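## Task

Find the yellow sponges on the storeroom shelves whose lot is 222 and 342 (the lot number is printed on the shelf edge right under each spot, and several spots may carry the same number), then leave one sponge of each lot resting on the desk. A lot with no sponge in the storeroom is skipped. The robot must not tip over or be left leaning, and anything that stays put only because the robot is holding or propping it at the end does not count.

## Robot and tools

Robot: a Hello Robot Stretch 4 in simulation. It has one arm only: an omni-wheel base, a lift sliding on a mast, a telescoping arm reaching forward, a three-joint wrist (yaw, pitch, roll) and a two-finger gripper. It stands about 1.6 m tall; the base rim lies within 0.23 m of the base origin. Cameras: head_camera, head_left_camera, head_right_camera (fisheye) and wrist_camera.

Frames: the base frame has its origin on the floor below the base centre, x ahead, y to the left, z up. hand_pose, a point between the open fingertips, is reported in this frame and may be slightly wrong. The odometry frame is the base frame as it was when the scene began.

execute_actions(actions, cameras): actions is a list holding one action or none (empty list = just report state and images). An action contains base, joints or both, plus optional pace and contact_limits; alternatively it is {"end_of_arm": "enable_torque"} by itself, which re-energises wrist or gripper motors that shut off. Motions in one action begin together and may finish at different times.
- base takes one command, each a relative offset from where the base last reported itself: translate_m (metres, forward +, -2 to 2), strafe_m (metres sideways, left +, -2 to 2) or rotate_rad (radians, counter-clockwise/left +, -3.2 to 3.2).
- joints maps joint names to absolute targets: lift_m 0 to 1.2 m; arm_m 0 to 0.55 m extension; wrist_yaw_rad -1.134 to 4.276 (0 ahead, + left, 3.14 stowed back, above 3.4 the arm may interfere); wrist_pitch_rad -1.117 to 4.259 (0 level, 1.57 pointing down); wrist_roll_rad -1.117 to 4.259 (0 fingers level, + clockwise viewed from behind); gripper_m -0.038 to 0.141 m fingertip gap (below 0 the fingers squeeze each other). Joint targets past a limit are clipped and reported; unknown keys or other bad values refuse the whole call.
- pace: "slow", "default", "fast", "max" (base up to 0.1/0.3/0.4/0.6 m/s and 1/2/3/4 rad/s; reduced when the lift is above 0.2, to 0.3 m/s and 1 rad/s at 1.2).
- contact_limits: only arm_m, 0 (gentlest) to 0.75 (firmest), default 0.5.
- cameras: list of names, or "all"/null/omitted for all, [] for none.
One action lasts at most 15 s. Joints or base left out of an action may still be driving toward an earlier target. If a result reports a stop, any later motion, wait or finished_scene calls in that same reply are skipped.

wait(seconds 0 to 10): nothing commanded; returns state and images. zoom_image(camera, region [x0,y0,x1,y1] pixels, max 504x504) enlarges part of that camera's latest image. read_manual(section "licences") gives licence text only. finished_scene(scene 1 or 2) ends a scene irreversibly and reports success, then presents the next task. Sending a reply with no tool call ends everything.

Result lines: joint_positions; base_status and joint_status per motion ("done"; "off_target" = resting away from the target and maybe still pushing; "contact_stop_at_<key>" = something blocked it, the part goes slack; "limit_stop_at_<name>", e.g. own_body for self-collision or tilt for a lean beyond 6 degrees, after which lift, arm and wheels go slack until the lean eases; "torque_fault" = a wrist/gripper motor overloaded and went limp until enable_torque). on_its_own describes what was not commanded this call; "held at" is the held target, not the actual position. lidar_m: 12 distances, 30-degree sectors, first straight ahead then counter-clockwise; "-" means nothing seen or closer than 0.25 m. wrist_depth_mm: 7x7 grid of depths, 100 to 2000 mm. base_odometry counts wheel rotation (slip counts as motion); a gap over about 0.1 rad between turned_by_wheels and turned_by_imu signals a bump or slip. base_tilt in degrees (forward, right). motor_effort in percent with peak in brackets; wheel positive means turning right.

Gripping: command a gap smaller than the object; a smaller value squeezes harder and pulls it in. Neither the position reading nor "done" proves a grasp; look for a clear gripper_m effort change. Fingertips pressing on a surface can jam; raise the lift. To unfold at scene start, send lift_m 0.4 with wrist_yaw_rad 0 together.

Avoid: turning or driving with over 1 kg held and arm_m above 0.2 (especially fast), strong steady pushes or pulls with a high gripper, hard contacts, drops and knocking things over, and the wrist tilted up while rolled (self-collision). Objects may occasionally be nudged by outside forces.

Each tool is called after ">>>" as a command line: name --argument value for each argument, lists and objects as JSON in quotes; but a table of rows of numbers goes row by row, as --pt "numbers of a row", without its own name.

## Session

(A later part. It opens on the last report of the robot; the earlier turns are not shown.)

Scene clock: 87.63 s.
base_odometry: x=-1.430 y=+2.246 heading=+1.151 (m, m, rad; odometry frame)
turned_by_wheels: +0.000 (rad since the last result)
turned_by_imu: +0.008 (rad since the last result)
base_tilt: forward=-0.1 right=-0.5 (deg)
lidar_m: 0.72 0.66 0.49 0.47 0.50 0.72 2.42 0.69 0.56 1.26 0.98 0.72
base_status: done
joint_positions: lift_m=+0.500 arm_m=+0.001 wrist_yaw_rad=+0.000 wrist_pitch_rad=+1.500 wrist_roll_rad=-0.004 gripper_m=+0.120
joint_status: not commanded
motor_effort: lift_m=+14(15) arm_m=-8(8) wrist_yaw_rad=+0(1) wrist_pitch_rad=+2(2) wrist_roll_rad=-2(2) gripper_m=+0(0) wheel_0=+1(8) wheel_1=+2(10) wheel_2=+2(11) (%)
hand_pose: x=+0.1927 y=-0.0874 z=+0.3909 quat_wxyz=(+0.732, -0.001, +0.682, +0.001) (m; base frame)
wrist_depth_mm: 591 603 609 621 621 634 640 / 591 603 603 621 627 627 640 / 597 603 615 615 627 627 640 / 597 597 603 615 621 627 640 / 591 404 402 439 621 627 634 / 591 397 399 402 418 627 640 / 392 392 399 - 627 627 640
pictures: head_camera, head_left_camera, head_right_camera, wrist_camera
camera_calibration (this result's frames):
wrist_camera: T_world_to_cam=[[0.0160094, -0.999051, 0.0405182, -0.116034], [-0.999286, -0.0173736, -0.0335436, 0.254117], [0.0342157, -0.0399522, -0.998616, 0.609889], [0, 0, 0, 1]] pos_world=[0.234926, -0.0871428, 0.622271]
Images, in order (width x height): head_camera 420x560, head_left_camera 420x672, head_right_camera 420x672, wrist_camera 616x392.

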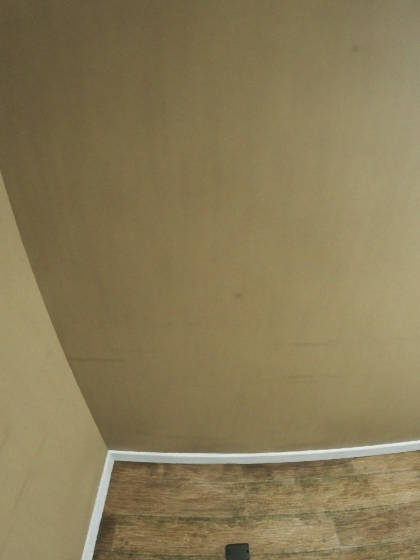

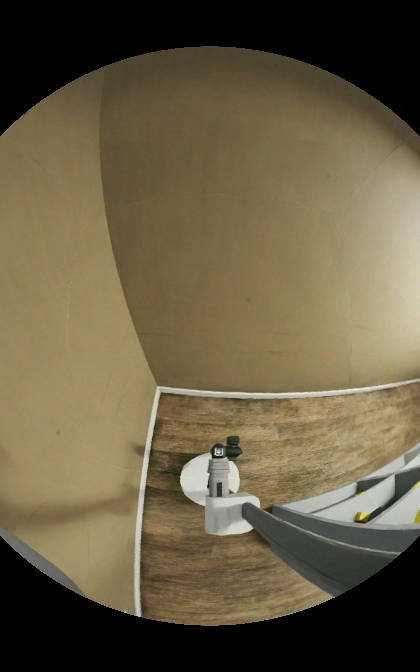

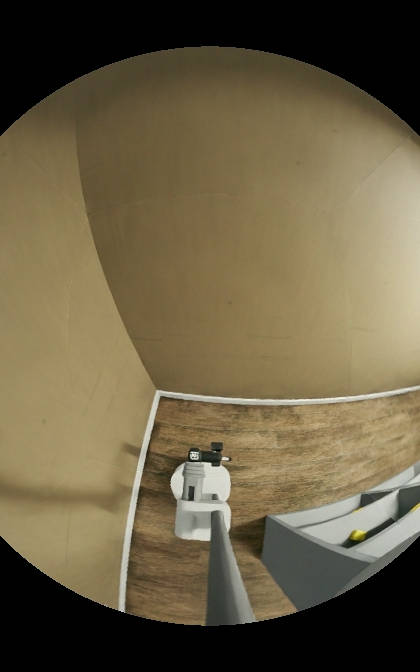

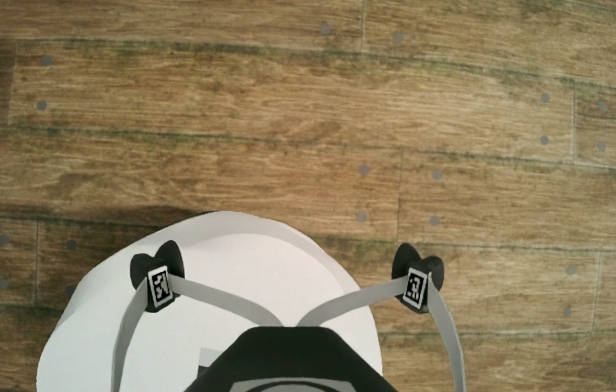

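>>> execute_actions --actions '[{"base":{"translate_m":0.25}}]' --cameras '[]'

>>> execute_actions --actions '[{"base":{"rotate_rad":-3.12}}]' --cameras '[]'

>>> execute_actions --actions '[{"base":{"strafe_m":1.2},"joints":{"wrist_pitch_rad":1.0}}]'

Scene clock: 90.37 s.
base_odometry: x=-1.328 y=+2.475 heading=+1.152 (m, m, rad; odometry frame)
turned_by_wheels: +0.000 (rad since the last result)
turned_by_imu: +0.002 (rad since the last result)
base_tilt: forward=+0.0 right=-0.4 (deg)
lidar_m: 0.46 0.50 0.47 0.43 0.49 0.72 2.35 0.72 0.76 1.59 0.65 0.47
base_status: done
joint_positions: lift_m=+0.500 arm_m=+0.001 wrist_yaw_rad=+0.000 wrist_pitch_rad=+1.500 wrist_roll_rad=-0.004 gripper_m=+0.120
joint_status: not commanded
motor_effort: lift_m=+14(15) arm_m=-8(8) wrist_yaw_rad=+0(5) wrist_pitch_rad=+2(1) wrist_roll_rad=+0(1) gripper_m=+1(1) wheel_0=+1(7) wheel_1=+1(6) wheel_2=+2(8) (%)
hand_pose: x=+0.1927 y=-0.0874 z=+0.3909 quat_wxyz=(+0.732, -0.001, +0.682, +0.001) (m; base frame)
wrist_depth_mm: 597 580 580 559 539 539 530 / 591 603 609 621 627 634 640 / 597 597 609 621 621 634 634 / 597 603 609 615 627 634 634 / 597 404 402 436 621 627 647 / 591 397 399 402 418 634 634 / 392 394 397 - 621 627 640
pictures: none
No camera images: the call's "cameras" was empty. Leave "cameras" out to get every camera's image.

Scene clock: 93.20 s.
base_odometry: x=-1.328 y=+2.475 heading=-1.968 (m, m, rad; odometry frame)
turned_by_wheels: -3.120 (rad since the last result)
turned_by_imu: -3.089 (rad since the last result)
base_tilt: forward=-0.1 right=-0.5 (deg)
lidar_m: 2.47 0.71 0.75 1.53 0.64 0.47 0.45 0.49 0.48 0.44 0.49 0.74
base_status: done
joint_positions: lift_m=+0.500 arm_m=+0.001 wrist_yaw_rad=+0.000 wrist_pitch_rad=+1.500 wrist_roll_rad=-0.004 gripper_m=+0.120
joint_status: not commanded
motor_effort: lift_m=+14(15) arm_m=-8(8) wrist_yaw_rad=-2(1) wrist_pitch_rad=+0(2) wrist_roll_rad=-1(0) gripper_m=-1(0) wheel_0=+1(8) wheel_1=+2(9) wheel_2=-1(8) (%)
hand_pose: x=+0.1927 y=-0.0874 z=+0.3909 quat_wxyz=(+0.732, -0.001, +0.682, +0.001) (m; base frame)
wrist_depth_mm: 591 597 603 615 621 634 569 / 597 603 609 615 621 634 574 / 597 603 603 615 621 627 564 / 591 603 615 615 627 634 559 / 597 407 402 439 627 634 549 / 597 394 397 404 418 627 544 / 392 394 399 - 621 634 535
pictures: none
No camera images: the call's "cameras" was empty. Leave "cameras" out to get every camera's image.

Scene clock: 98.53 s.
base_odometry: x=-0.222 y=+2.010 heading=-1.968 (m, m, rad; odometry frame)
turned_by_wheels: +0.000 (rad since the last result)
turned_by_imu: +0.005 (rad since the last result)
base_tilt: forward=+0.0 right=-0.4 (deg)
lidar_m: 0.55 0.62 0.90 1.28 0.52 0.39 0.37 0.41 0.61 1.64 0.81 0.58
base_status: done
joint_positions: lift_m=+0.500 arm_m=+0.001 wrist_yaw_rad=+0.000 wrist_pitch_rad=+1.002 wrist_roll_rad=-0.004 gripper_m=+0.120
joint_status: all done
motor_effort: lift_m=+15(15) arm_m=-8(8) wrist_yaw_rad=-1(2) wrist_pitch_rad=-2(7) wrist_roll_rad=+0(2) gripper_m=-2(1) wheel_0=-2(10) wheel_1=+1(11) wheel_2=-1(0) (%)
hand_pose: x=+0.3278 y=-0.0874 z=+0.4356 quat_wxyz=(+0.877, -0.002, +0.480, +0.001) (m; base frame)
wrist_depth_mm: 415 559 842 866 854 866 798 / 466 574 768 778 798 809 778 / 668 634 691 715 723 723 741 / 699 699 707 699 691 691 699 / 654 654 676 683 691 707 707 / 615 609 615 627 627 647 661 / 580 580 597 - 609 603 615
pictures: head_camera, head_left_camera, head_right_camera, wrist_camera
camera_calibration (this result's frames):
wrist_camera: T_world_to_cam=[[-0.00531977, -0.999052, 0.0432132, -0.114186], [-0.861679, -0.0173484, -0.507157, 0.551806], [0.507426, -0.0399338, -0.86077, 0.434752], [0, 0, 0, 1]] pos_world=[0.254268, -0.0871432, 0.659008]
Images, in order (width x height): head_camera 420x560, head_left_camera 420x672, head_right_camera 420x672, wrist_camera 616x392.

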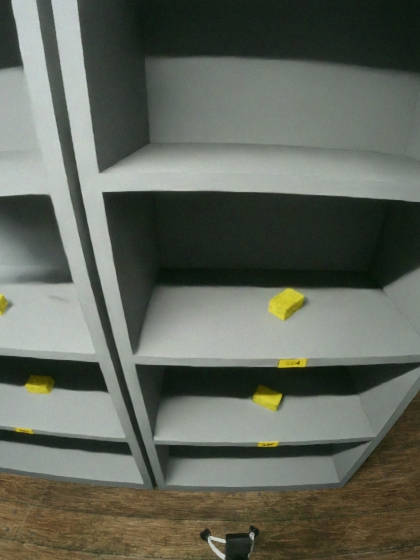

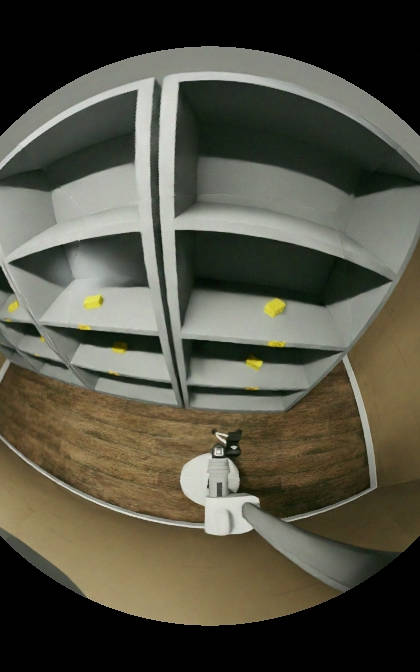

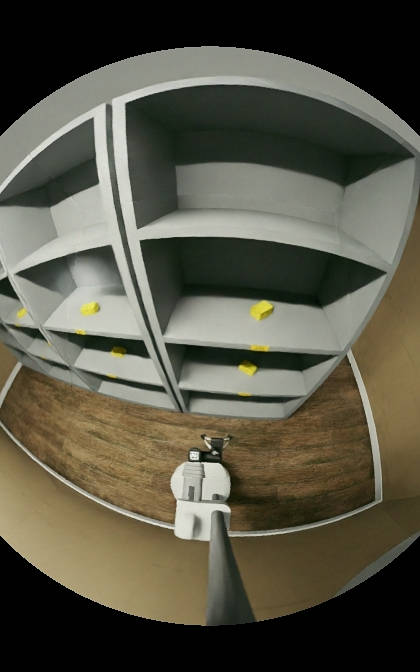

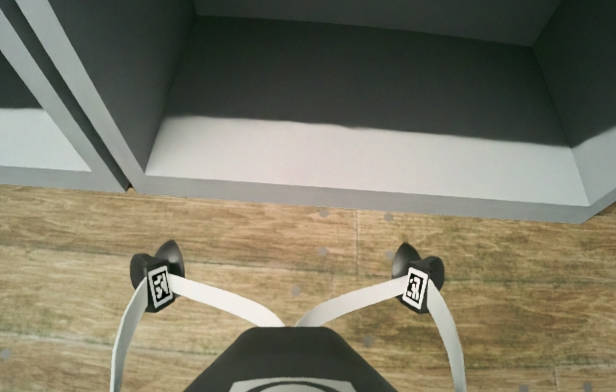

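>>> zoom_image --camera "head_camera" --region '[0,340,330,460]'

Region (0, 340, 330, 460) of head_camera's 420x560 image, scaled by 1.527, with more detail than that image has; it fills the top 183 rows of this view, and the rest is white.

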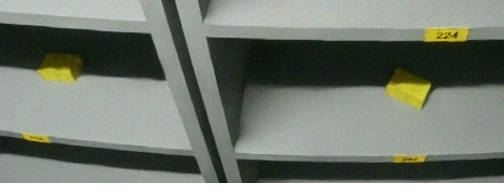

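>>> execute_actions --actions '[{"base":{"rotate_rad":-0.07},"joints":{"wrist_pitch_rad":0.15,"wrist_yaw_rad":0.5,"lift_m":0.45}}]' --cameras '["head_camera","wrist_camera"]'

Scene clock: 100.30 s.
base_odometry: x=-0.222 y=+2.010 heading=-2.038 (m, m, rad; odometry frame)
turned_by_wheels: -0.070 (rad since the last result)
turned_by_imu: -0.068 (rad since the last result)
base_tilt: forward=+0.0 right=-0.4 (deg)
lidar_m: 0.56 0.60 0.81 1.58 0.57 0.40 0.38 0.41 0.58 1.60 0.85 0.60
base_status: done
joint_positions: lift_m=+0.450 arm_m=+0.001 wrist_yaw_rad=+0.499 wrist_pitch_rad=+0.153 wrist_roll_rad=-0.004 gripper_m=+0.120
joint_status: all done
motor_effort: lift_m=+14(14) arm_m=-8(8) wrist_yaw_rad=+0(6) wrist_pitch_rad=-7(9) wrist_roll_rad=-1(2) gripper_m=+1(0) wheel_0=+2(5) wheel_1=+3(7) wheel_2=+0(4) (%)
hand_pose: x=+0.4645 y=+0.0598 z=+0.5847 quat_wxyz=(+0.966, -0.021, +0.074, +0.247) (m; base frame)
wrist_depth_mm: 1060 1025 389 535 715 654 609 / 1078 1042 399 559 741 668 621 / 1078 1042 415 574 759 691 634 / 585 521 436 554 640 668 647 / 1138 492 430 392 384 389 389 / 1060 991 449 530 798 312 291 / 878 866 477 - 854 750 699
pictures: head_camera, wrist_camera
camera_calibration (this result's frames):
wrist_camera: T_world_to_cam=[[0.446954, -0.89422, 0.0245442, -0.178218], [-0.157635, -0.105739, -0.98182, 0.703562], [0.880559, 0.434959, -0.188221, -0.0953205], [0, 0, 0, 1]] pos_world=[0.274497, -0.0435123, 0.677205]
Images, in order (width x height): head_camera 420x560, wrist_camera 616x392.

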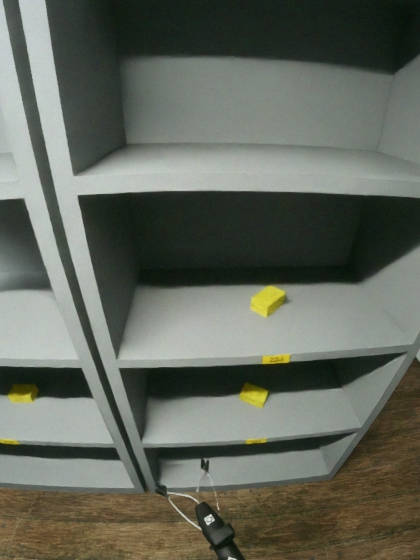

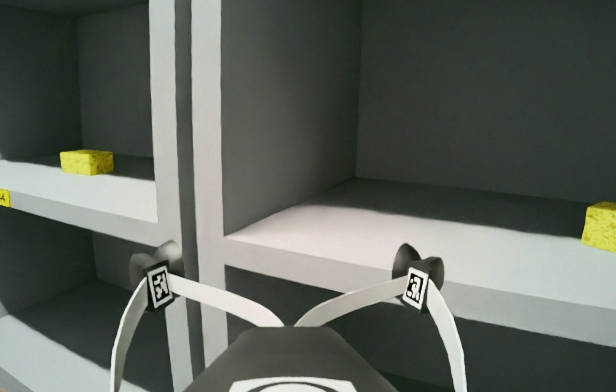

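>>> execute_actions --actions '[{"joints":{"wrist_yaw_rad":-0.25,"lift_m":0.47}}]' --cameras '["wrist_camera"]'

Scene clock: 101.53 s.
base_odometry: x=-0.222 y=+2.010 heading=-2.038 (m, m, rad; odometry frame)
turned_by_wheels: +0.000 (rad since the last result)
turned_by_imu: +0.000 (rad since the last result)
base_tilt: forward=-0.1 right=-0.5 (deg)
lidar_m: 0.55 0.58 0.81 1.61 0.57 0.41 0.38 0.39 0.56 1.58 0.83 0.56
base_status: not commanded
joint_positions: lift_m=+0.470 arm_m=+0.001 wrist_yaw_rad=-0.249 wrist_pitch_rad=+0.153 wrist_roll_rad=-0.004 gripper_m=+0.120
joint_status: all done
motor_effort: lift_m=+25(26) arm_m=-8(9) wrist_yaw_rad=-4(11) wrist_pitch_rad=-7(7) wrist_roll_rad=-2(2) gripper_m=-3(3) wheel_0=+1(2) wheel_1=+3(3) wheel_2=+0(0) (%)
hand_pose: x=+0.4270 y=-0.1551 z=+0.6039 quat_wxyz=(+0.989, +0.008, +0.076, -0.124) (m; base frame)
wrist_depth_mm: 668 707 750 798 854 668 535 / 683 723 778 831 878 676 539 / 707 741 798 866 904 691 554 / 654 668 615 585 750 661 564 / 402 410 427 436 452 535 559 / 661 368 854 931 917 676 597 / 768 842 891 - 917 668 820
pictures: wrist_camera
camera_calibration (this result's frames):
wrist_camera: T_world_to_cam=[[-0.28148, -0.959253, 0.0245348, -0.053171], [-0.187192, 0.0298158, -0.981871, 0.727417], [0.941131, -0.28097, -0.187957, -0.102337], [0, 0, 0, 1]] pos_world=[0.217513, -0.101447, 0.696299]
Images, in order (width x height): wrist_camera 616x392.

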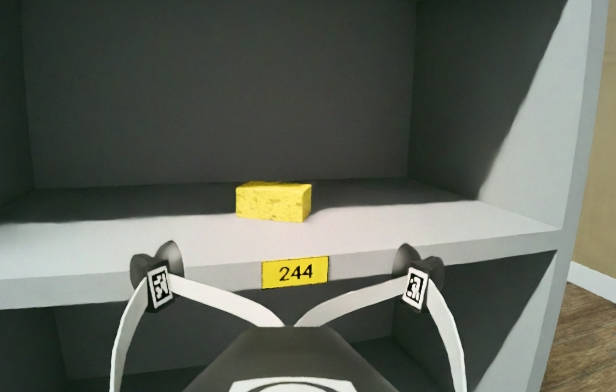

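244. Move to the next unit.

>>> execute_actions --actions '[{"base":{"strafe_m":0.75},"joints":{"wrist_yaw_rad":0.0,"wrist_pitch_rad":0.25,"lift_m":0.5}}]'

Scene clock: 106.60 s.
base_odometry: x=+0.448 y=+1.672 heading=-2.038 (m, m, rad; odometry frame)
turned_by_wheels: +0.000 (rad since the last result)
turned_by_imu: +0.003 (rad since the last result)
base_tilt: forward=+0.0 right=-0.4 (deg)
lidar_m: 0.55 0.59 0.80 1.61 0.57 0.39 0.38 0.42 0.57 1.60 0.83 0.60
base_status: done
joint_positions: lift_m=+0.500 arm_m=+0.001 wrist_yaw_rad=+0.000 wrist_pitch_rad=+0.252 wrist_roll_rad=-0.004 gripper_m=+0.120
joint_status: all done
motor_effort: lift_m=+24(29) arm_m=-8(8) wrist_yaw_rad=+0(4) wrist_pitch_rad=-5(4) wrist_roll_rad=-2(1) gripper_m=-2(0) wheel_0=-1(10) wheel_1=+1(11) wheel_2=-1(1) (%)
hand_pose: x=+0.4516 y=-0.0875 z=+0.6059 quat_wxyz=(+0.992, -0.002, +0.126, +0.000) (m; base frame)
wrist_depth_mm: 707 715 723 741 741 654 484 / 723 741 750 759 768 661 473 / 723 778 788 798 809 661 477 / 535 544 521 569 580 585 473 / 382 379 389 399 402 410 415 / 750 891 904 917 931 615 469 / 732 820 878 - 866 597 477
pictures: head_camera, head_left_camera, head_right_camera, wrist_camera
camera_calibration (this result's frames):
wrist_camera: T_world_to_cam=[[-0.0336282, -0.999043, 0.0279853, -0.0989534], [-0.285311, -0.0172398, -0.95828, 0.757874], [0.957845, -0.0402097, -0.284458, -0.0341429], [0, 0, 0, 1]] pos_world=[0.245606, -0.0871659, 0.719313]
Images, in order (width x height): head_camera 420x560, head_left_camera 420x672, head_right_camera 420x672, wrist_camera 616x392.

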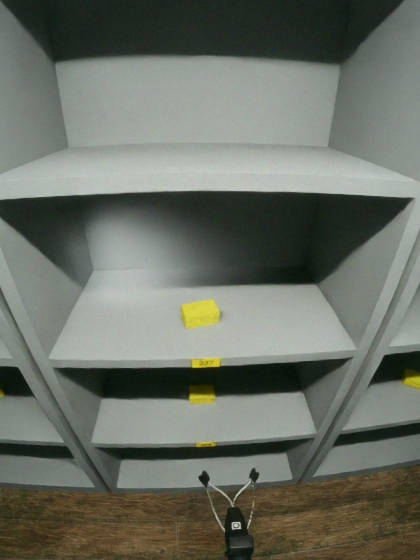

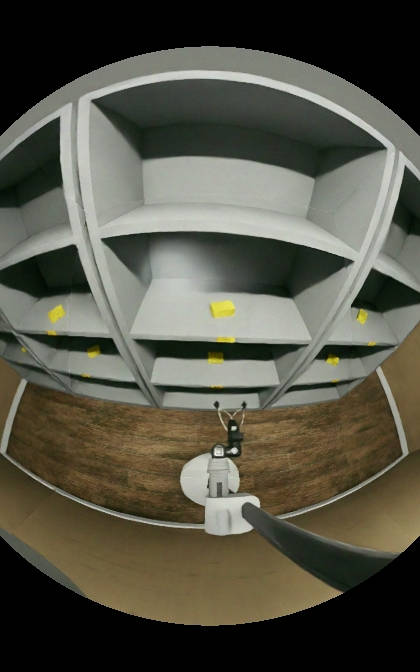

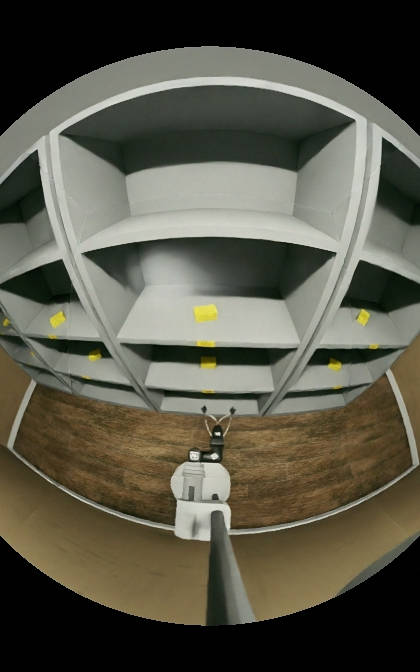

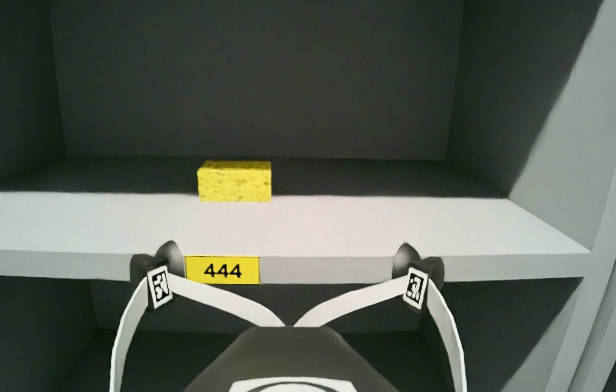

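>>> zoom_image --camera "head_camera" --region '[160,340,260,385]'

>>> execute_actions --actions '[{"base":{"strafe_m":0.8}}]'

Region (160, 340, 260, 385) of head_camera's 420x560 image, scaled by 5.040, with more detail than that image has; it fills the top 227 rows of this view, and the rest is white.

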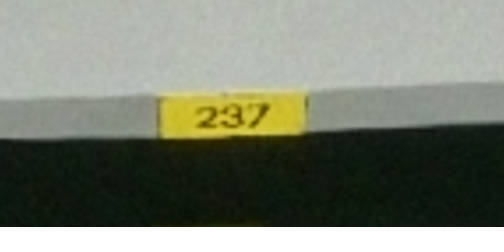

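Scene clock: 110.77 s.
base_odometry: x=+1.162 y=+1.312 heading=-2.038 (m, m, rad; odometry frame)
turned_by_wheels: +0.000 (rad since the last result)
turned_by_imu: +0.003 (rad since the last result)
base_tilt: forward=+0.0 right=-0.5 (deg)
lidar_m: 0.55 0.59 0.83 1.48 0.57 0.40 0.38 0.39 0.59 1.63 0.82 0.58
base_status: done
joint_positions: lift_m=+0.500 arm_m=+0.001 wrist_yaw_rad=+0.000 wrist_pitch_rad=+0.252 wrist_roll_rad=-0.004 gripper_m=+0.120
joint_status: not commanded
motor_effort: lift_m=+24(24) arm_m=-8(7) wrist_yaw_rad=+0(0) wrist_pitch_rad=-5(6) wrist_roll_rad=-1(1) gripper_m=-3(1) wheel_0=-2(11) wheel_1=+2(10) wheel_2=-1(1) (%)
hand_pose: x=+0.4516 y=-0.0875 z=+0.6059 quat_wxyz=(+0.992, -0.002, +0.126, +0.000) (m; base frame)
wrist_depth_mm: 707 707 723 732 732 404 332 / 732 741 759 759 750 407 347 / 759 778 788 788 750 410 370 / 530 508 544 569 580 410 389 / 382 382 392 399 402 407 407 / 891 891 917 917 591 430 960 / 831 820 866 - 715 449 866
pictures: head_camera, head_left_camera, head_right_camera, wrist_camera
camera_calibration (this result's frames):
wrist_camera: T_world_to_cam=[[-0.0336137, -0.999043, 0.0279862, -0.098957], [-0.285342, -0.0172435, -0.958271, 0.757889], [0.957836, -0.0401967, -0.284489, -0.0341153], [0, 0, 0, 1]] pos_world=[0.245608, -0.0871649, 0.719327]
Images, in order (width x height): head_camera 420x560, head_left_camera 420x672, head_right_camera 420x672, wrist_camera 616x392.

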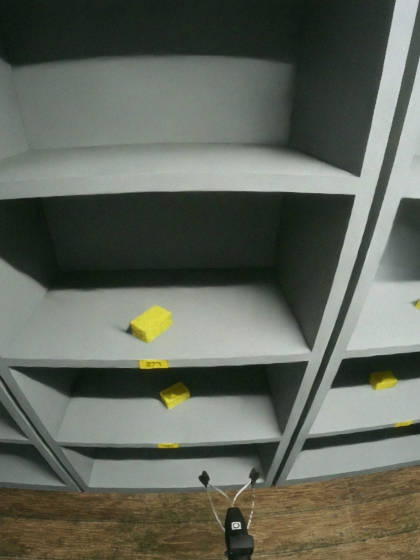

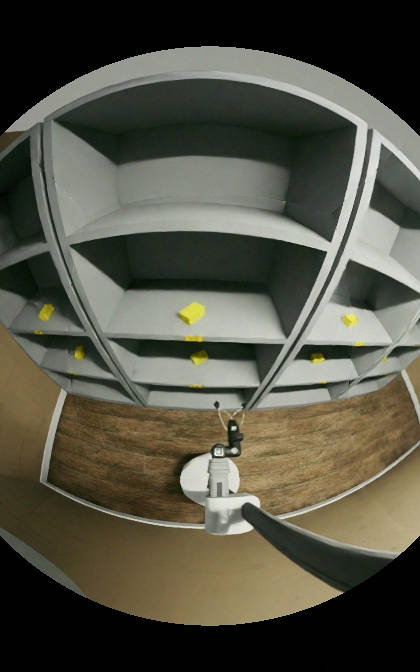

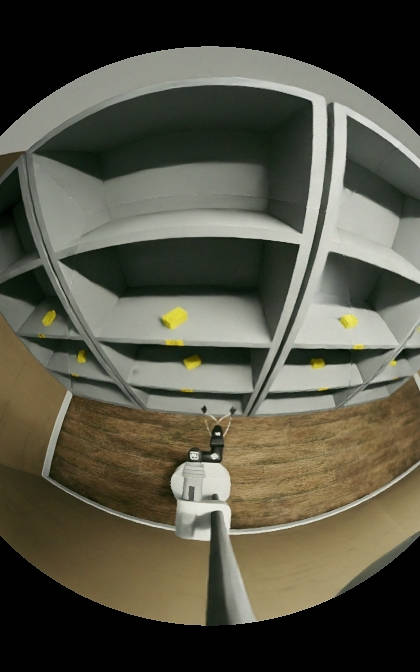

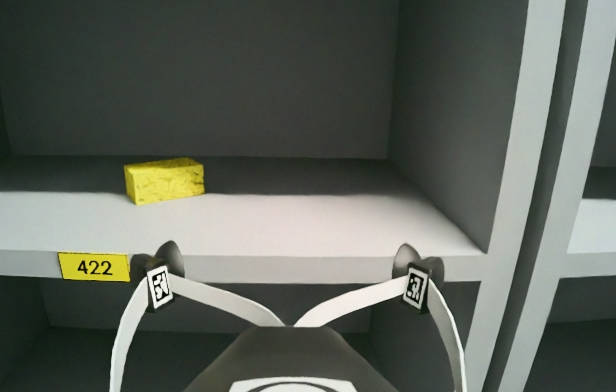

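>>> zoom_image --camera "head_camera" --region '[110,345,200,385]'

>>> execute_actions --actions '[{"base":{"strafe_m":0.65}}]'

Region (110, 345, 200, 385) of head_camera's 420x560 image, scaled by 5.600, with more detail than that image has.

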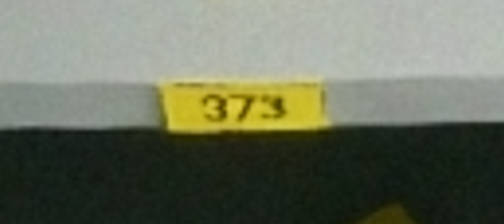

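Scene clock: 114.57 s.
base_odometry: x=+1.742 y=+1.019 heading=-2.038 (m, m, rad; odometry frame)
turned_by_wheels: +0.000 (rad since the last result)
turned_by_imu: +0.003 (rad since the last result)
base_tilt: forward=+0.0 right=-0.4 (deg)
lidar_m: 0.56 0.59 0.80 0.83 0.56 0.41 0.37 0.40 0.56 1.62 0.83 0.59
base_status: done
joint_positions: lift_m=+0.500 arm_m=+0.001 wrist_yaw_rad=+0.000 wrist_pitch_rad=+0.252 wrist_roll_rad=-0.004 gripper_m=+0.120
joint_status: not commanded
motor_effort: lift_m=+24(24) arm_m=-8(8) wrist_yaw_rad=-1(1) wrist_pitch_rad=-4(6) wrist_roll_rad=-2(2) gripper_m=+0(1) wheel_0=-1(10) wheel_1=+2(10) wheel_2=-1(1) (%)
hand_pose: x=+0.4516 y=-0.0875 z=+0.6059 quat_wxyz=(+0.992, -0.002, +0.126, +0.000) (m; base frame)
wrist_depth_mm: 715 715 366 327 741 750 750 / 732 750 384 343 778 778 788 / 759 778 399 357 798 820 831 / 535 544 413 492 585 597 564 / 384 379 389 397 404 407 415 / 904 891 410 404 931 960 960 / 831 820 842 - 891 854 891
pictures: head_camera, head_left_camera, head_right_camera, wrist_camera
camera_calibration (this result's frames):
wrist_camera: T_world_to_cam=[[-0.0335982, -0.999043, 0.0279871, -0.0989606], [-0.285367, -0.0172477, -0.958263, 0.757901], [0.957829, -0.0401825, -0.284515, -0.0340932], [0, 0, 0, 1]] pos_world=[0.245611, -0.0871639, 0.719338]
Images, in order (width x height): head_camera 420x560, head_left_camera 420x672, head_right_camera 420x672, wrist_camera 616x392.

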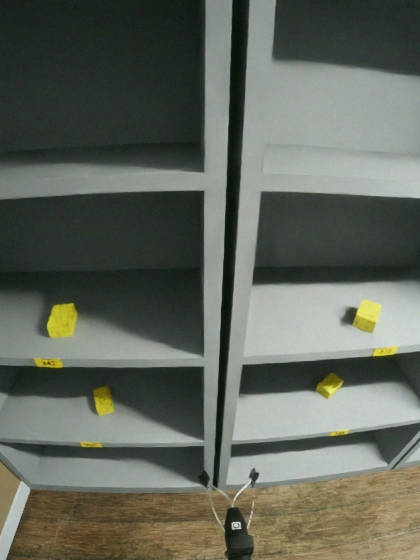

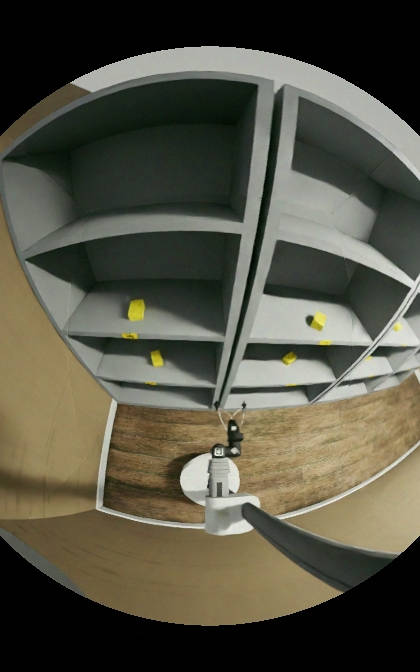

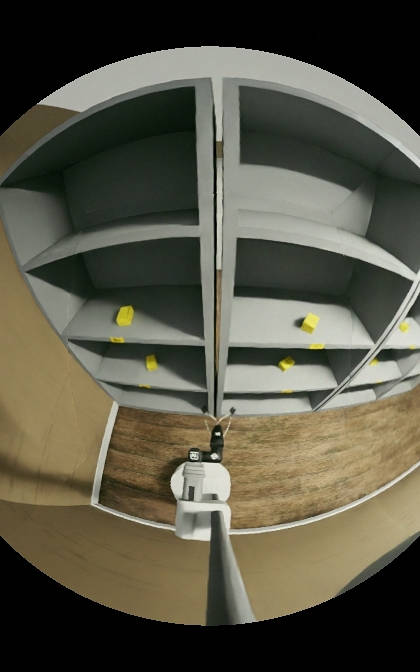

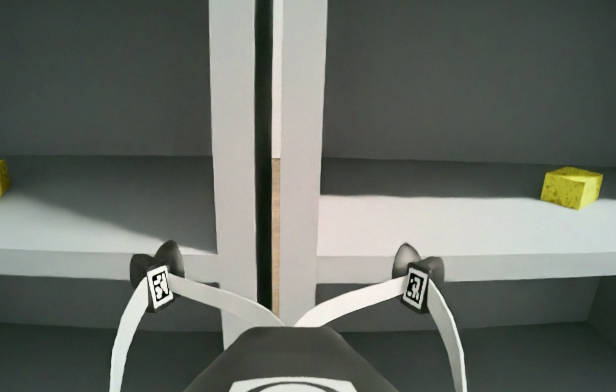

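>>> zoom_image --camera "head_camera" --region '[10,290,140,460]'

Region (10, 290, 140, 460) of head_camera's 420x560 image, scaled by 2.965, with more detail than that image has; it fills the left 385 columns of this view, and the rest is white.

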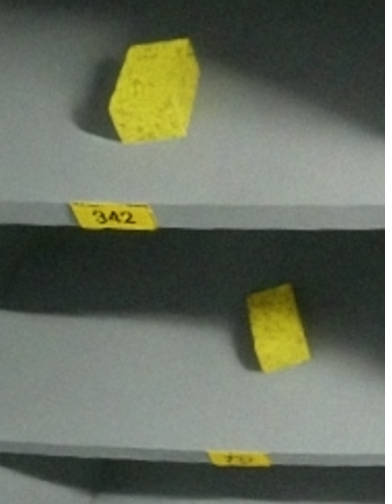

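>>> execute_actions --actions '[{"base":{"strafe_m":0.46},"joints":{"wrist_pitch_rad":0.45,"lift_m":1.0,"gripper_m":0.141}}]' --cameras '["head_camera","wrist_camera"]'

Scene clock: 118.30 s.
base_odometry: x=+2.153 y=+0.812 heading=-2.038 (m, m, rad; odometry frame)
turned_by_wheels: +0.000 (rad since the last result)
turned_by_imu: +0.002 (rad since the last result)
base_tilt: forward=-0.1 right=-0.5 (deg)
lidar_m: 0.54 0.58 0.38 0.37 0.40 0.39 0.38 0.42 0.60 1.63 0.84 0.60
base_status: done
joint_positions: lift_m=+1.000 arm_m=+0.001 wrist_yaw_rad=+0.000 wrist_pitch_rad=+0.452 wrist_roll_rad=-0.004 gripper_m=+0.141
joint_status: all done
motor_effort: lift_m=+25(30) arm_m=-8(8) wrist_yaw_rad=-1(1) wrist_pitch_rad=-5(3) wrist_roll_rad=+0(1) gripper_m=+0(1) wheel_0=-1(9) wheel_1=+2(10) wheel_2=-1(1) (%)
hand_pose: x=+0.4318 y=-0.0875 z=+1.0518 quat_wxyz=(+0.975, -0.002, +0.224, +0.000) (m; base frame)
wrist_depth_mm: 661 715 723 741 741 723 539 / 676 741 759 778 778 723 525 / 539 539 530 508 574 591 521 / 399 404 413 415 427 433 442 / 683 904 976 976 976 640 525 / 691 798 809 176 820 668 539 / 668 723 750 - 778 668 564
pictures: head_camera, wrist_camera
camera_calibration (this result's frames):
wrist_camera: T_world_to_cam=[[-0.0273591, -0.999046, 0.0340514, -0.121169], [-0.469878, -0.0172135, -0.882564, 1.17957], [0.882307, -0.0401461, -0.468959, 0.338379], [0, 0, 0, 1]] pos_world=[0.252382, -0.0871638, 1.20385]
Images, in order (width x height): head_camera 420x560, wrist_camera 616x392.

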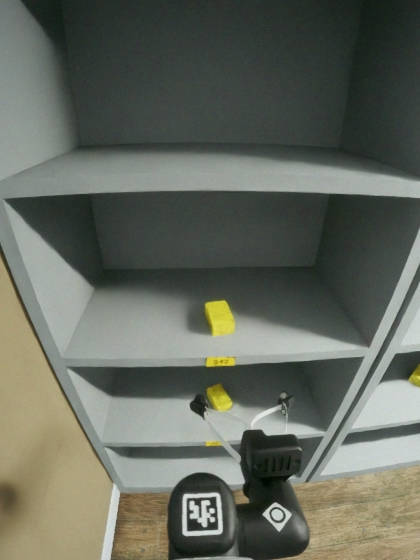

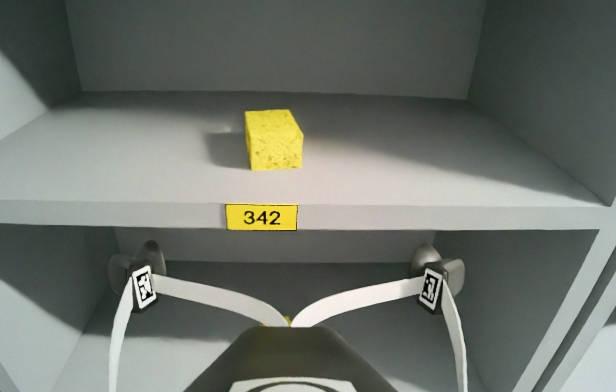

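>>> execute_actions --actions '[{"base":{"strafe_m":0.02},"joints":{"arm_m":0.285}}]' --cameras '["wrist_camera"]'

>>> execute_actions --actions '[{"joints":{"lift_m":0.977}}]' --cameras '["wrist_camera"]'

Scene clock: 120.70 s.
base_odometry: x=+2.171 y=+0.803 heading=-2.038 (m, m, rad; odometry frame)
turned_by_wheels: +0.000 (rad since the last result)
turned_by_imu: +0.001 (rad since the last result)
base_tilt: forward=-0.1 right=-0.4 (deg)
lidar_m: 0.55 0.52 0.37 0.34 0.37 0.41 0.38 0.42 0.60 1.62 0.80 0.59
base_status: done
joint_positions: lift_m=+1.000 arm_m=+0.284 wrist_yaw_rad=+0.000 wrist_pitch_rad=+0.452 wrist_roll_rad=-0.004 gripper_m=+0.141
joint_status: all done
motor_effort: lift_m=+25(25) arm_m=+8(6) wrist_yaw_rad=-2(2) wrist_pitch_rad=-5(5) wrist_roll_rad=-1(1) gripper_m=+1(2) wheel_0=-1(9) wheel_1=+1(10) wheel_2=+0(1) (%)
hand_pose: x=+0.7140 y=-0.0874 z=+1.0517 quat_wxyz=(+0.975, -0.002, +0.224, +0.000) (m; base frame)
wrist_depth_mm: 466 462 473 477 480 480 488 / 492 500 504 508 512 517 517 / 517 517 525 530 539 549 549 / 394 402 410 415 424 430 439 / 312 317 314 270 336 340 342 / 260 250 229 176 259 270 278 / 229 227 236 - 242 235 -
pictures: wrist_camera
camera_calibration (this result's frames):
wrist_camera: T_world_to_cam=[[-0.0270489, -0.999054, 0.0340536, -0.113593], [-0.469942, -0.0173582, -0.882527, 1.31212], [0.882283, -0.0398746, -0.469028, 0.0895374], [0, 0, 0, 1]] pos_world=[0.534552, -0.0871392, 1.20385]
Images, in order (width x height): wrist_camera 616x392.

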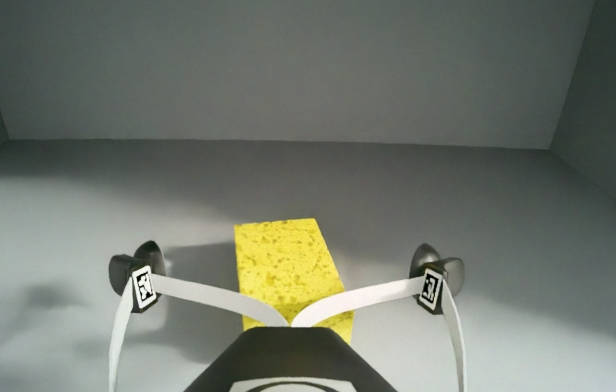

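Scene clock: 121.53 s.
base_odometry: x=+2.171 y=+0.803 heading=-2.038 (m, m, rad; odometry frame)
turned_by_wheels: +0.000 (rad since the last result)
turned_by_imu: +0.000 (rad since the last result)
base_tilt: forward=+0.0 right=-0.5 (deg)
lidar_m: 0.55 0.53 0.37 0.35 0.35 0.38 0.38 0.42 0.58 1.62 0.79 0.60
base_status: not commanded
joint_positions: lift_m=+0.977 arm_m=+0.284 wrist_yaw_rad=+0.000 wrist_pitch_rad=+0.452 wrist_roll_rad=-0.004 gripper_m=+0.141
joint_status: all done
motor_effort: lift_m=+14(23) arm_m=+8(8) wrist_yaw_rad=-2(3) wrist_pitch_rad=-4(3) wrist_roll_rad=-1(1) gripper_m=-1(2) wheel_0=-1(1) wheel_1=+1(1) wheel_2=+0(0) (%)
hand_pose: x=+0.7140 y=-0.0874 z=+1.0297 quat_wxyz=(+0.975, -0.002, +0.224, +0.000) (m; base frame)
wrist_depth_mm: 462 466 473 473 480 484 488 / 492 500 508 508 517 517 517 / 469 477 484 500 512 530 521 / 351 359 364 368 377 384 392 / 279 283 279 226 298 303 306 / 231 224 202 175 232 240 249 / 204 202 211 - 216 210 -
pictures: wrist_camera
camera_calibration (this result's frames):
wrist_camera: T_world_to_cam=[[-0.027049, -0.999054, 0.0340536, -0.11284], [-0.469942, -0.0173582, -0.882527, 1.29262], [0.882283, -0.0398747, -0.469028, 0.0791729], [0, 0, 0, 1]] pos_world=[0.534553, -0.0871392, 1.18175]
Images, in order (width x height): wrist_camera 616x392.

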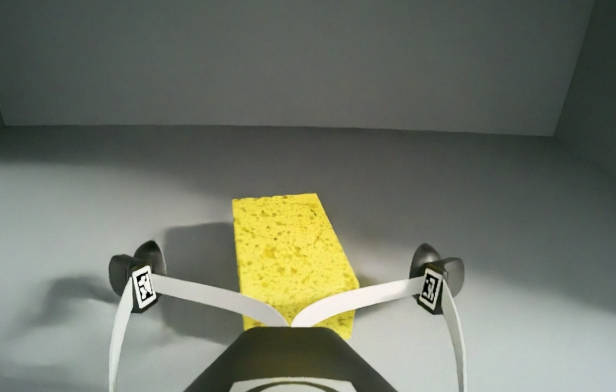

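>>> execute_actions --actions '[{"joints":{"gripper_m":0.02}}]' --cameras '[]'

>>> execute_actions --actions '[{"joints":{"lift_m":1.02}}]' --cameras '["wrist_camera"]'

>>> execute_actions --actions '[{"joints":{"arm_m":0}}]' --cameras '["wrist_camera"]'

Scene clock: 124.07 s.
base_odometry: x=+2.171 y=+0.803 heading=-2.038 (m, m, rad; odometry frame)
turned_by_wheels: +0.000 (rad since the last result)
turned_by_imu: +0.001 (rad since the last result)
base_tilt: forward=+0.0 right=-0.4 (deg)
lidar_m: 0.54 0.53 0.38 0.34 0.36 0.40 0.38 0.40 0.59 1.64 0.82 0.59
base_status: not commanded
joint_positions: lift_m=+0.977 arm_m=+0.284 wrist_yaw_rad=+0.000 wrist_pitch_rad=+0.452 wrist_roll_rad=-0.004 gripper_m=+0.020
joint_status: all done
motor_effort: lift_m=+14(14) arm_m=+8(8) wrist_yaw_rad=-2(0) wrist_pitch_rad=-4(7) wrist_roll_rad=-2(2) gripper_m=-17(19) wheel_0=-1(1) wheel_1=+1(1) wheel_2=+0(0) (%)
hand_pose: x=+0.7140 y=-0.0874 z=+1.0297 quat_wxyz=(+0.975, -0.002, +0.224, +0.000) (m; base frame)
wrist_depth_mm: 462 462 473 477 477 480 488 / 492 496 500 508 512 517 512 / 469 477 488 496 508 525 512 / 353 357 364 370 377 384 392 / 279 286 223 216 300 303 304 / 232 224 187 187 196 249 248 / 204 202 211 - 216 211 -
pictures: none
No camera images: the call's "cameras" was empty. Leave "cameras" out to get every camera's image.

Scene clock: 125.10 s.
base_odometry: x=+2.171 y=+0.803 heading=-2.038 (m, m, rad; odometry frame)
turned_by_wheels: +0.000 (rad since the last result)
turned_by_imu: +0.000 (rad since the last result)
base_tilt: forward=+0.0 right=-0.4 (deg)
lidar_m: 0.53 0.52 0.36 0.34 0.37 0.39 0.37 0.41 0.58 1.61 0.82 0.57
base_status: not commanded
joint_positions: lift_m=+1.020 arm_m=+0.284 wrist_yaw_rad=+0.000 wrist_pitch_rad=+0.452 wrist_roll_rad=-0.004 gripper_m=+0.020
joint_status: all done
motor_effort: lift_m=+25(25) arm_m=+8(8) wrist_yaw_rad=-2(0) wrist_pitch_rad=-5(5) wrist_roll_rad=-2(1) gripper_m=-16(17) wheel_0=-1(1) wheel_1=+1(1) wheel_2=+0(0) (%)
hand_pose: x=+0.7139 y=-0.0874 z=+1.0717 quat_wxyz=(+0.975, -0.002, +0.224, +0.000) (m; base frame)
wrist_depth_mm: 466 466 473 477 480 480 488 / 492 496 504 508 512 512 517 / 521 530 535 539 549 559 544 / 430 439 445 452 462 473 480 / 343 349 223 216 368 373 373 / 285 273 187 187 195 304 306 / 249 247 258 - 265 257 265
pictures: wrist_camera
camera_calibration (this result's frames):
wrist_camera: T_world_to_cam=[[-0.0270463, -0.999054, 0.0340557, -0.114277], [-0.470009, -0.0173583, -0.882491, 1.32975], [0.882247, -0.0398746, -0.469095, 0.0990066], [0, 0, 0, 1]] pos_world=[0.534557, -0.0871391, 1.22383]
Images, in order (width x height): wrist_camera 616x392.

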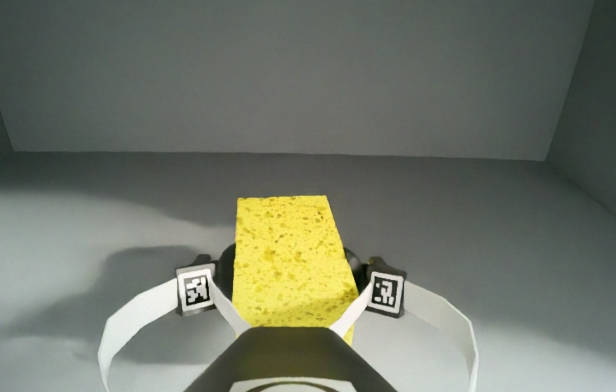

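Scene clock: 127.07 s.
base_odometry: x=+2.171 y=+0.803 heading=-2.038 (m, m, rad; odometry frame)
turned_by_wheels: +0.000 (rad since the last result)
turned_by_imu: +0.001 (rad since the last result)
base_tilt: forward=+0.0 right=-0.4 (deg)
lidar_m: 0.54 0.56 0.37 0.35 0.37 0.41 0.38 0.39 0.59 1.61 0.81 0.61
base_status: not commanded
joint_positions: lift_m=+1.020 arm_m=+0.001 wrist_yaw_rad=+0.000 wrist_pitch_rad=+0.453 wrist_roll_rad=-0.004 gripper_m=+0.020
joint_status: all done
motor_effort: lift_m=+26(25) arm_m=-8(9) wrist_yaw_rad=+0(4) wrist_pitch_rad=-7(5) wrist_roll_rad=-1(1) gripper_m=-17(16) wheel_0=-1(1) wheel_1=+1(1) wheel_2=+0(0) (%)
hand_pose: x=+0.4318 y=-0.0874 z=+1.0716 quat_wxyz=(+0.975, -0.002, +0.224, +0.000) (m; base frame)
wrist_depth_mm: 634 715 723 732 732 723 554 / 647 750 768 778 798 778 554 / 574 585 603 609 627 640 554 / 436 442 449 455 466 477 480 / 621 854 224 216 433 676 512 / 654 798 187 187 195 707 549 / 647 741 768 - 788 699 580
pictures: wrist_camera
camera_calibration (this result's frames):
wrist_camera: T_world_to_cam=[[-0.0272031, -0.999049, 0.0340676, -0.121893], [-0.470397, -0.0172775, -0.882286, 1.197], [0.882036, -0.0400262, -0.469479, 0.348355], [0, 0, 0, 1]] pos_world=[0.252487, -0.0871529, 1.22379]
Images, in order (width x height): wrist_camera 616x392.

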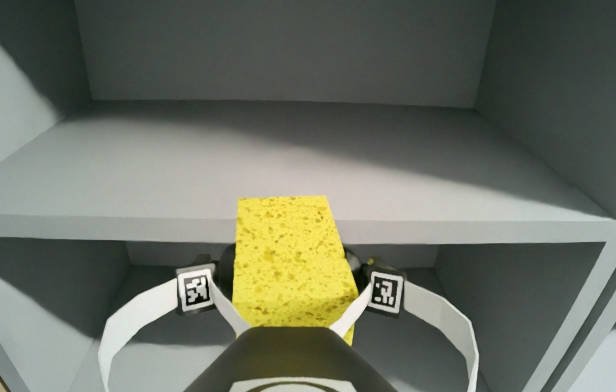

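>>> execute_actions --actions '[{"joints":{"wrist_pitch_rad":1.3,"lift_m":0.5}}]' --cameras '[]'

>>> execute_actions --actions '[{"base":{"strafe_m":-2.0},"pace":"fast"}]' --cameras '["head_left_camera"]'

>>> execute_actions --actions '[{"base":{"strafe_m":-1.85},"pace":"fast"}]' --cameras '["head_left_camera"]'

Scene clock: 130.47 s.
base_odometry: x=+2.171 y=+0.803 heading=-2.038 (m, m, rad; odometry frame)
turned_by_wheels: +0.000 (rad since the last result)
turned_by_imu: +0.001 (rad since the last result)
base_tilt: forward=+0.0 right=-0.4 (deg)
lidar_m: 0.55 0.53 0.37 0.35 0.36 0.39 0.37 0.41 0.57 1.59 0.81 0.59
base_status: not commanded
joint_positions: lift_m=+0.500 arm_m=+0.001 wrist_yaw_rad=+0.000 wrist_pitch_rad=+1.300 wrist_roll_rad=-0.004 gripper_m=+0.020
joint_status: all done
motor_effort: lift_m=+14(23) arm_m=-8(8) wrist_yaw_rad=+0(3) wrist_pitch_rad=+0(2) wrist_roll_rad=-2(2) gripper_m=-19(15) wheel_0=-1(1) wheel_1=+1(1) wheel_2=+0(0) (%)
hand_pose: x=+0.2494 y=-0.0874 z=+0.4006 quat_wxyz=(+0.796, -0.001, +0.605, +0.001) (m; base frame)
wrist_depth_mm: 603 603 609 621 627 640 574 / 654 654 668 683 691 699 699 / 634 647 661 661 668 676 683 / 615 627 634 647 654 654 661 / 597 609 224 216 634 634 640 / 580 410 187 187 195 621 634 / 569 384 387 - 603 603 609
pictures: none
No camera images: the call's "cameras" was empty. Leave "cameras" out to get every camera's image.

Scene clock: 136.60 s.
base_odometry: x=+0.385 y=+1.705 heading=-2.038 (m, m, rad; odometry frame)
turned_by_wheels: +0.000 (rad since the last result)
turned_by_imu: -0.004 (rad since the last result)
base_tilt: forward=-0.1 right=-0.5 (deg)
lidar_m: 0.55 0.57 0.85 1.60 0.55 0.41 0.36 0.41 0.57 1.61 0.86 0.59
base_status: done
joint_positions: lift_m=+0.500 arm_m=+0.001 wrist_yaw_rad=+0.000 wrist_pitch_rad=+1.301 wrist_roll_rad=-0.004 gripper_m=+0.020
joint_status: not commanded
motor_effort: lift_m=+15(15) arm_m=-8(8) wrist_yaw_rad=+1(1) wrist_pitch_rad=-1(1) wrist_roll_rad=-2(2) gripper_m=-19(18) wheel_0=-3(14) wheel_1=+3(15) wheel_2=-1(3) (%)
hand_pose: x=+0.2493 y=-0.0874 z=+0.4006 quat_wxyz=(+0.796, -0.001, +0.605, +0.001) (m; base frame)
wrist_depth_mm: 597 597 615 615 634 585 647 / 654 654 668 676 683 699 699 / 640 647 654 661 668 676 691 / 615 627 634 634 647 661 668 / 597 609 223 216 634 640 647 / 585 407 187 187 195 621 627 / 569 384 387 - 597 609 609
pictures: head_left_camera
Images, in order (width x height): head_left_camera 420x672.

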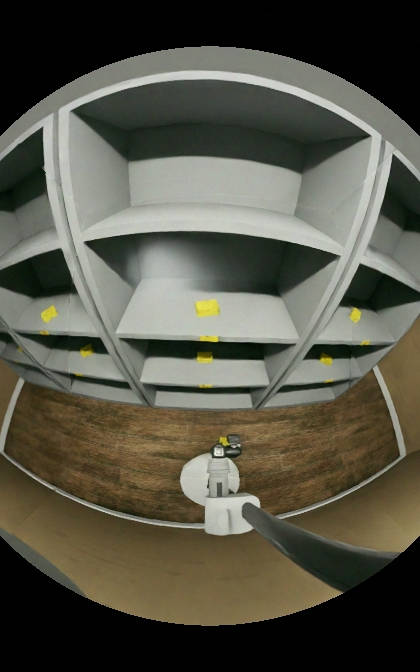

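Scene clock: 142.37 s.
base_odometry: x=-1.267 y=+2.538 heading=-2.038 (m, m, rad; odometry frame)
turned_by_wheels: +0.000 (rad since the last result)
turned_by_imu: -0.003 (rad since the last result)
base_tilt: forward=-0.1 right=-0.5 (deg)
lidar_m: 1.92 0.77 0.83 1.60 0.57 0.39 0.37 0.39 0.51 0.48 0.51 0.71
base_status: done
joint_positions: lift_m=+0.500 arm_m=+0.001 wrist_yaw_rad=+0.000 wrist_pitch_rad=+1.301 wrist_roll_rad=-0.004 gripper_m=+0.020
joint_status: not commanded
motor_effort: lift_m=+15(16) arm_m=-8(8) wrist_yaw_rad=+1(1) wrist_pitch_rad=+1(1) wrist_roll_rad=-2(2) gripper_m=-15(18) wheel_0=-2(13) wheel_1=+3(15) wheel_2=-1(3) (%)
hand_pose: x=+0.2493 y=-0.0874 z=+0.4005 quat_wxyz=(+0.796, -0.001, +0.605, +0.001) (m; base frame)
wrist_depth_mm: 676 683 691 699 707 707 569 / 661 668 676 683 691 699 574 / 640 647 654 668 668 683 580 / 621 627 634 640 647 661 574 / 597 609 223 216 634 640 574 / 585 407 188 187 196 621 559 / 569 382 389 - 597 603 549
pictures: head_left_camera
Images, in order (width x height): head_left_camera 420x672.

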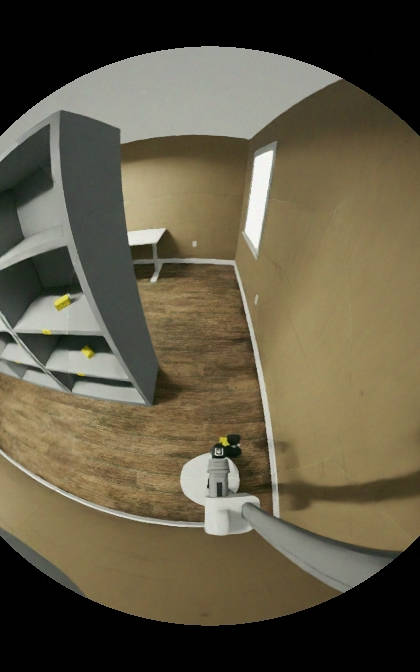

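>>> execute_actions --actions '[{"base":{"translate_m":1.7},"pace":"fast"}]'

Scene clock: 148.43 s.
base_odometry: x=-2.032 y=+1.021 heading=-2.038 (m, m, rad; odometry frame)
turned_by_wheels: +0.000 (rad since the last result)
turned_by_imu: +0.008 (rad since the last result)
base_tilt: forward=-0.1 right=-0.5 (deg)
lidar_m: 1.60 1.17 1.23 2.51 0.88 0.79 2.03 0.71 0.50 0.46 0.50 0.65
base_status: done
joint_positions: lift_m=+0.500 arm_m=+0.001 wrist_yaw_rad=+0.000 wrist_pitch_rad=+1.301 wrist_roll_rad=-0.004 gripper_m=+0.020
joint_status: not commanded
motor_effort: lift_m=+16(15) arm_m=-8(9) wrist_yaw_rad=+0(2) wrist_pitch_rad=-1(2) wrist_roll_rad=-2(2) gripper_m=-19(18) wheel_0=+0(8) wheel_1=+1(11) wheel_2=+2(11) (%)
hand_pose: x=+0.2493 y=-0.0874 z=+0.4005 quat_wxyz=(+0.796, -0.001, +0.605, +0.001) (m; base frame)
wrist_depth_mm: 676 691 691 707 707 715 564 / 661 661 668 683 691 699 569 / 634 647 654 661 676 668 569 / 615 627 634 640 647 654 559 / 597 609 223 216 627 634 559 / 580 407 187 187 196 621 554 / 569 384 387 - 597 603 539
pictures: head_camera, head_left_camera, head_right_camera, wrist_camera
camera_calibration (this result's frames):
wrist_camera: T_world_to_cam=[[0.00753101, -0.999052, 0.0428745, -0.116169], [-0.972862, -0.0172359, -0.230742, 0.383382], [0.231262, -0.0399732, -0.97207, 0.557844], [0, 0, 0, 1]] pos_world=[0.244845, -0.0871523, 0.635706]
Images, in order (width x height): head_camera 420x560, head_left_camera 420x672, head_right_camera 420x672, wrist_camera 616x392.

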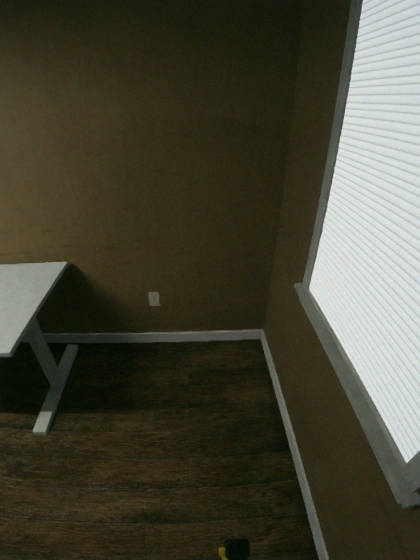

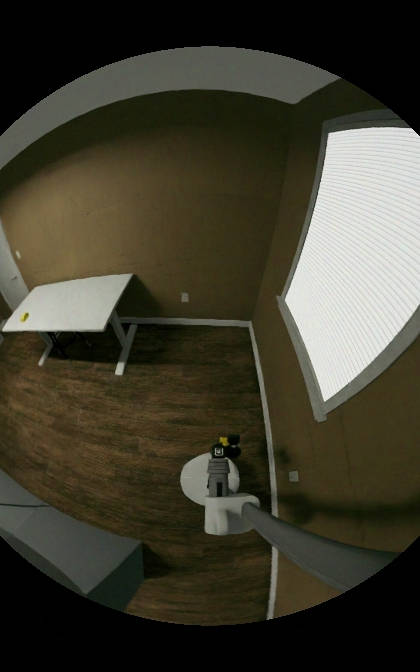

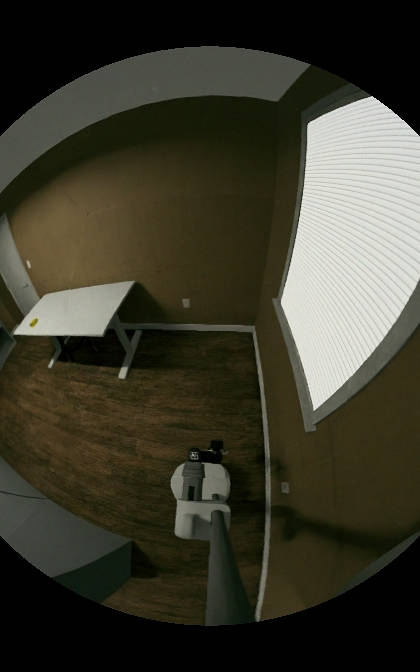

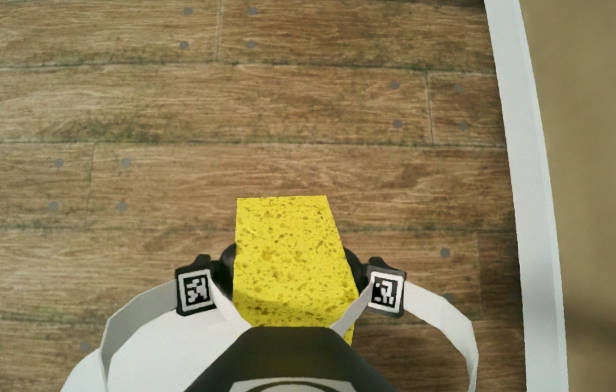

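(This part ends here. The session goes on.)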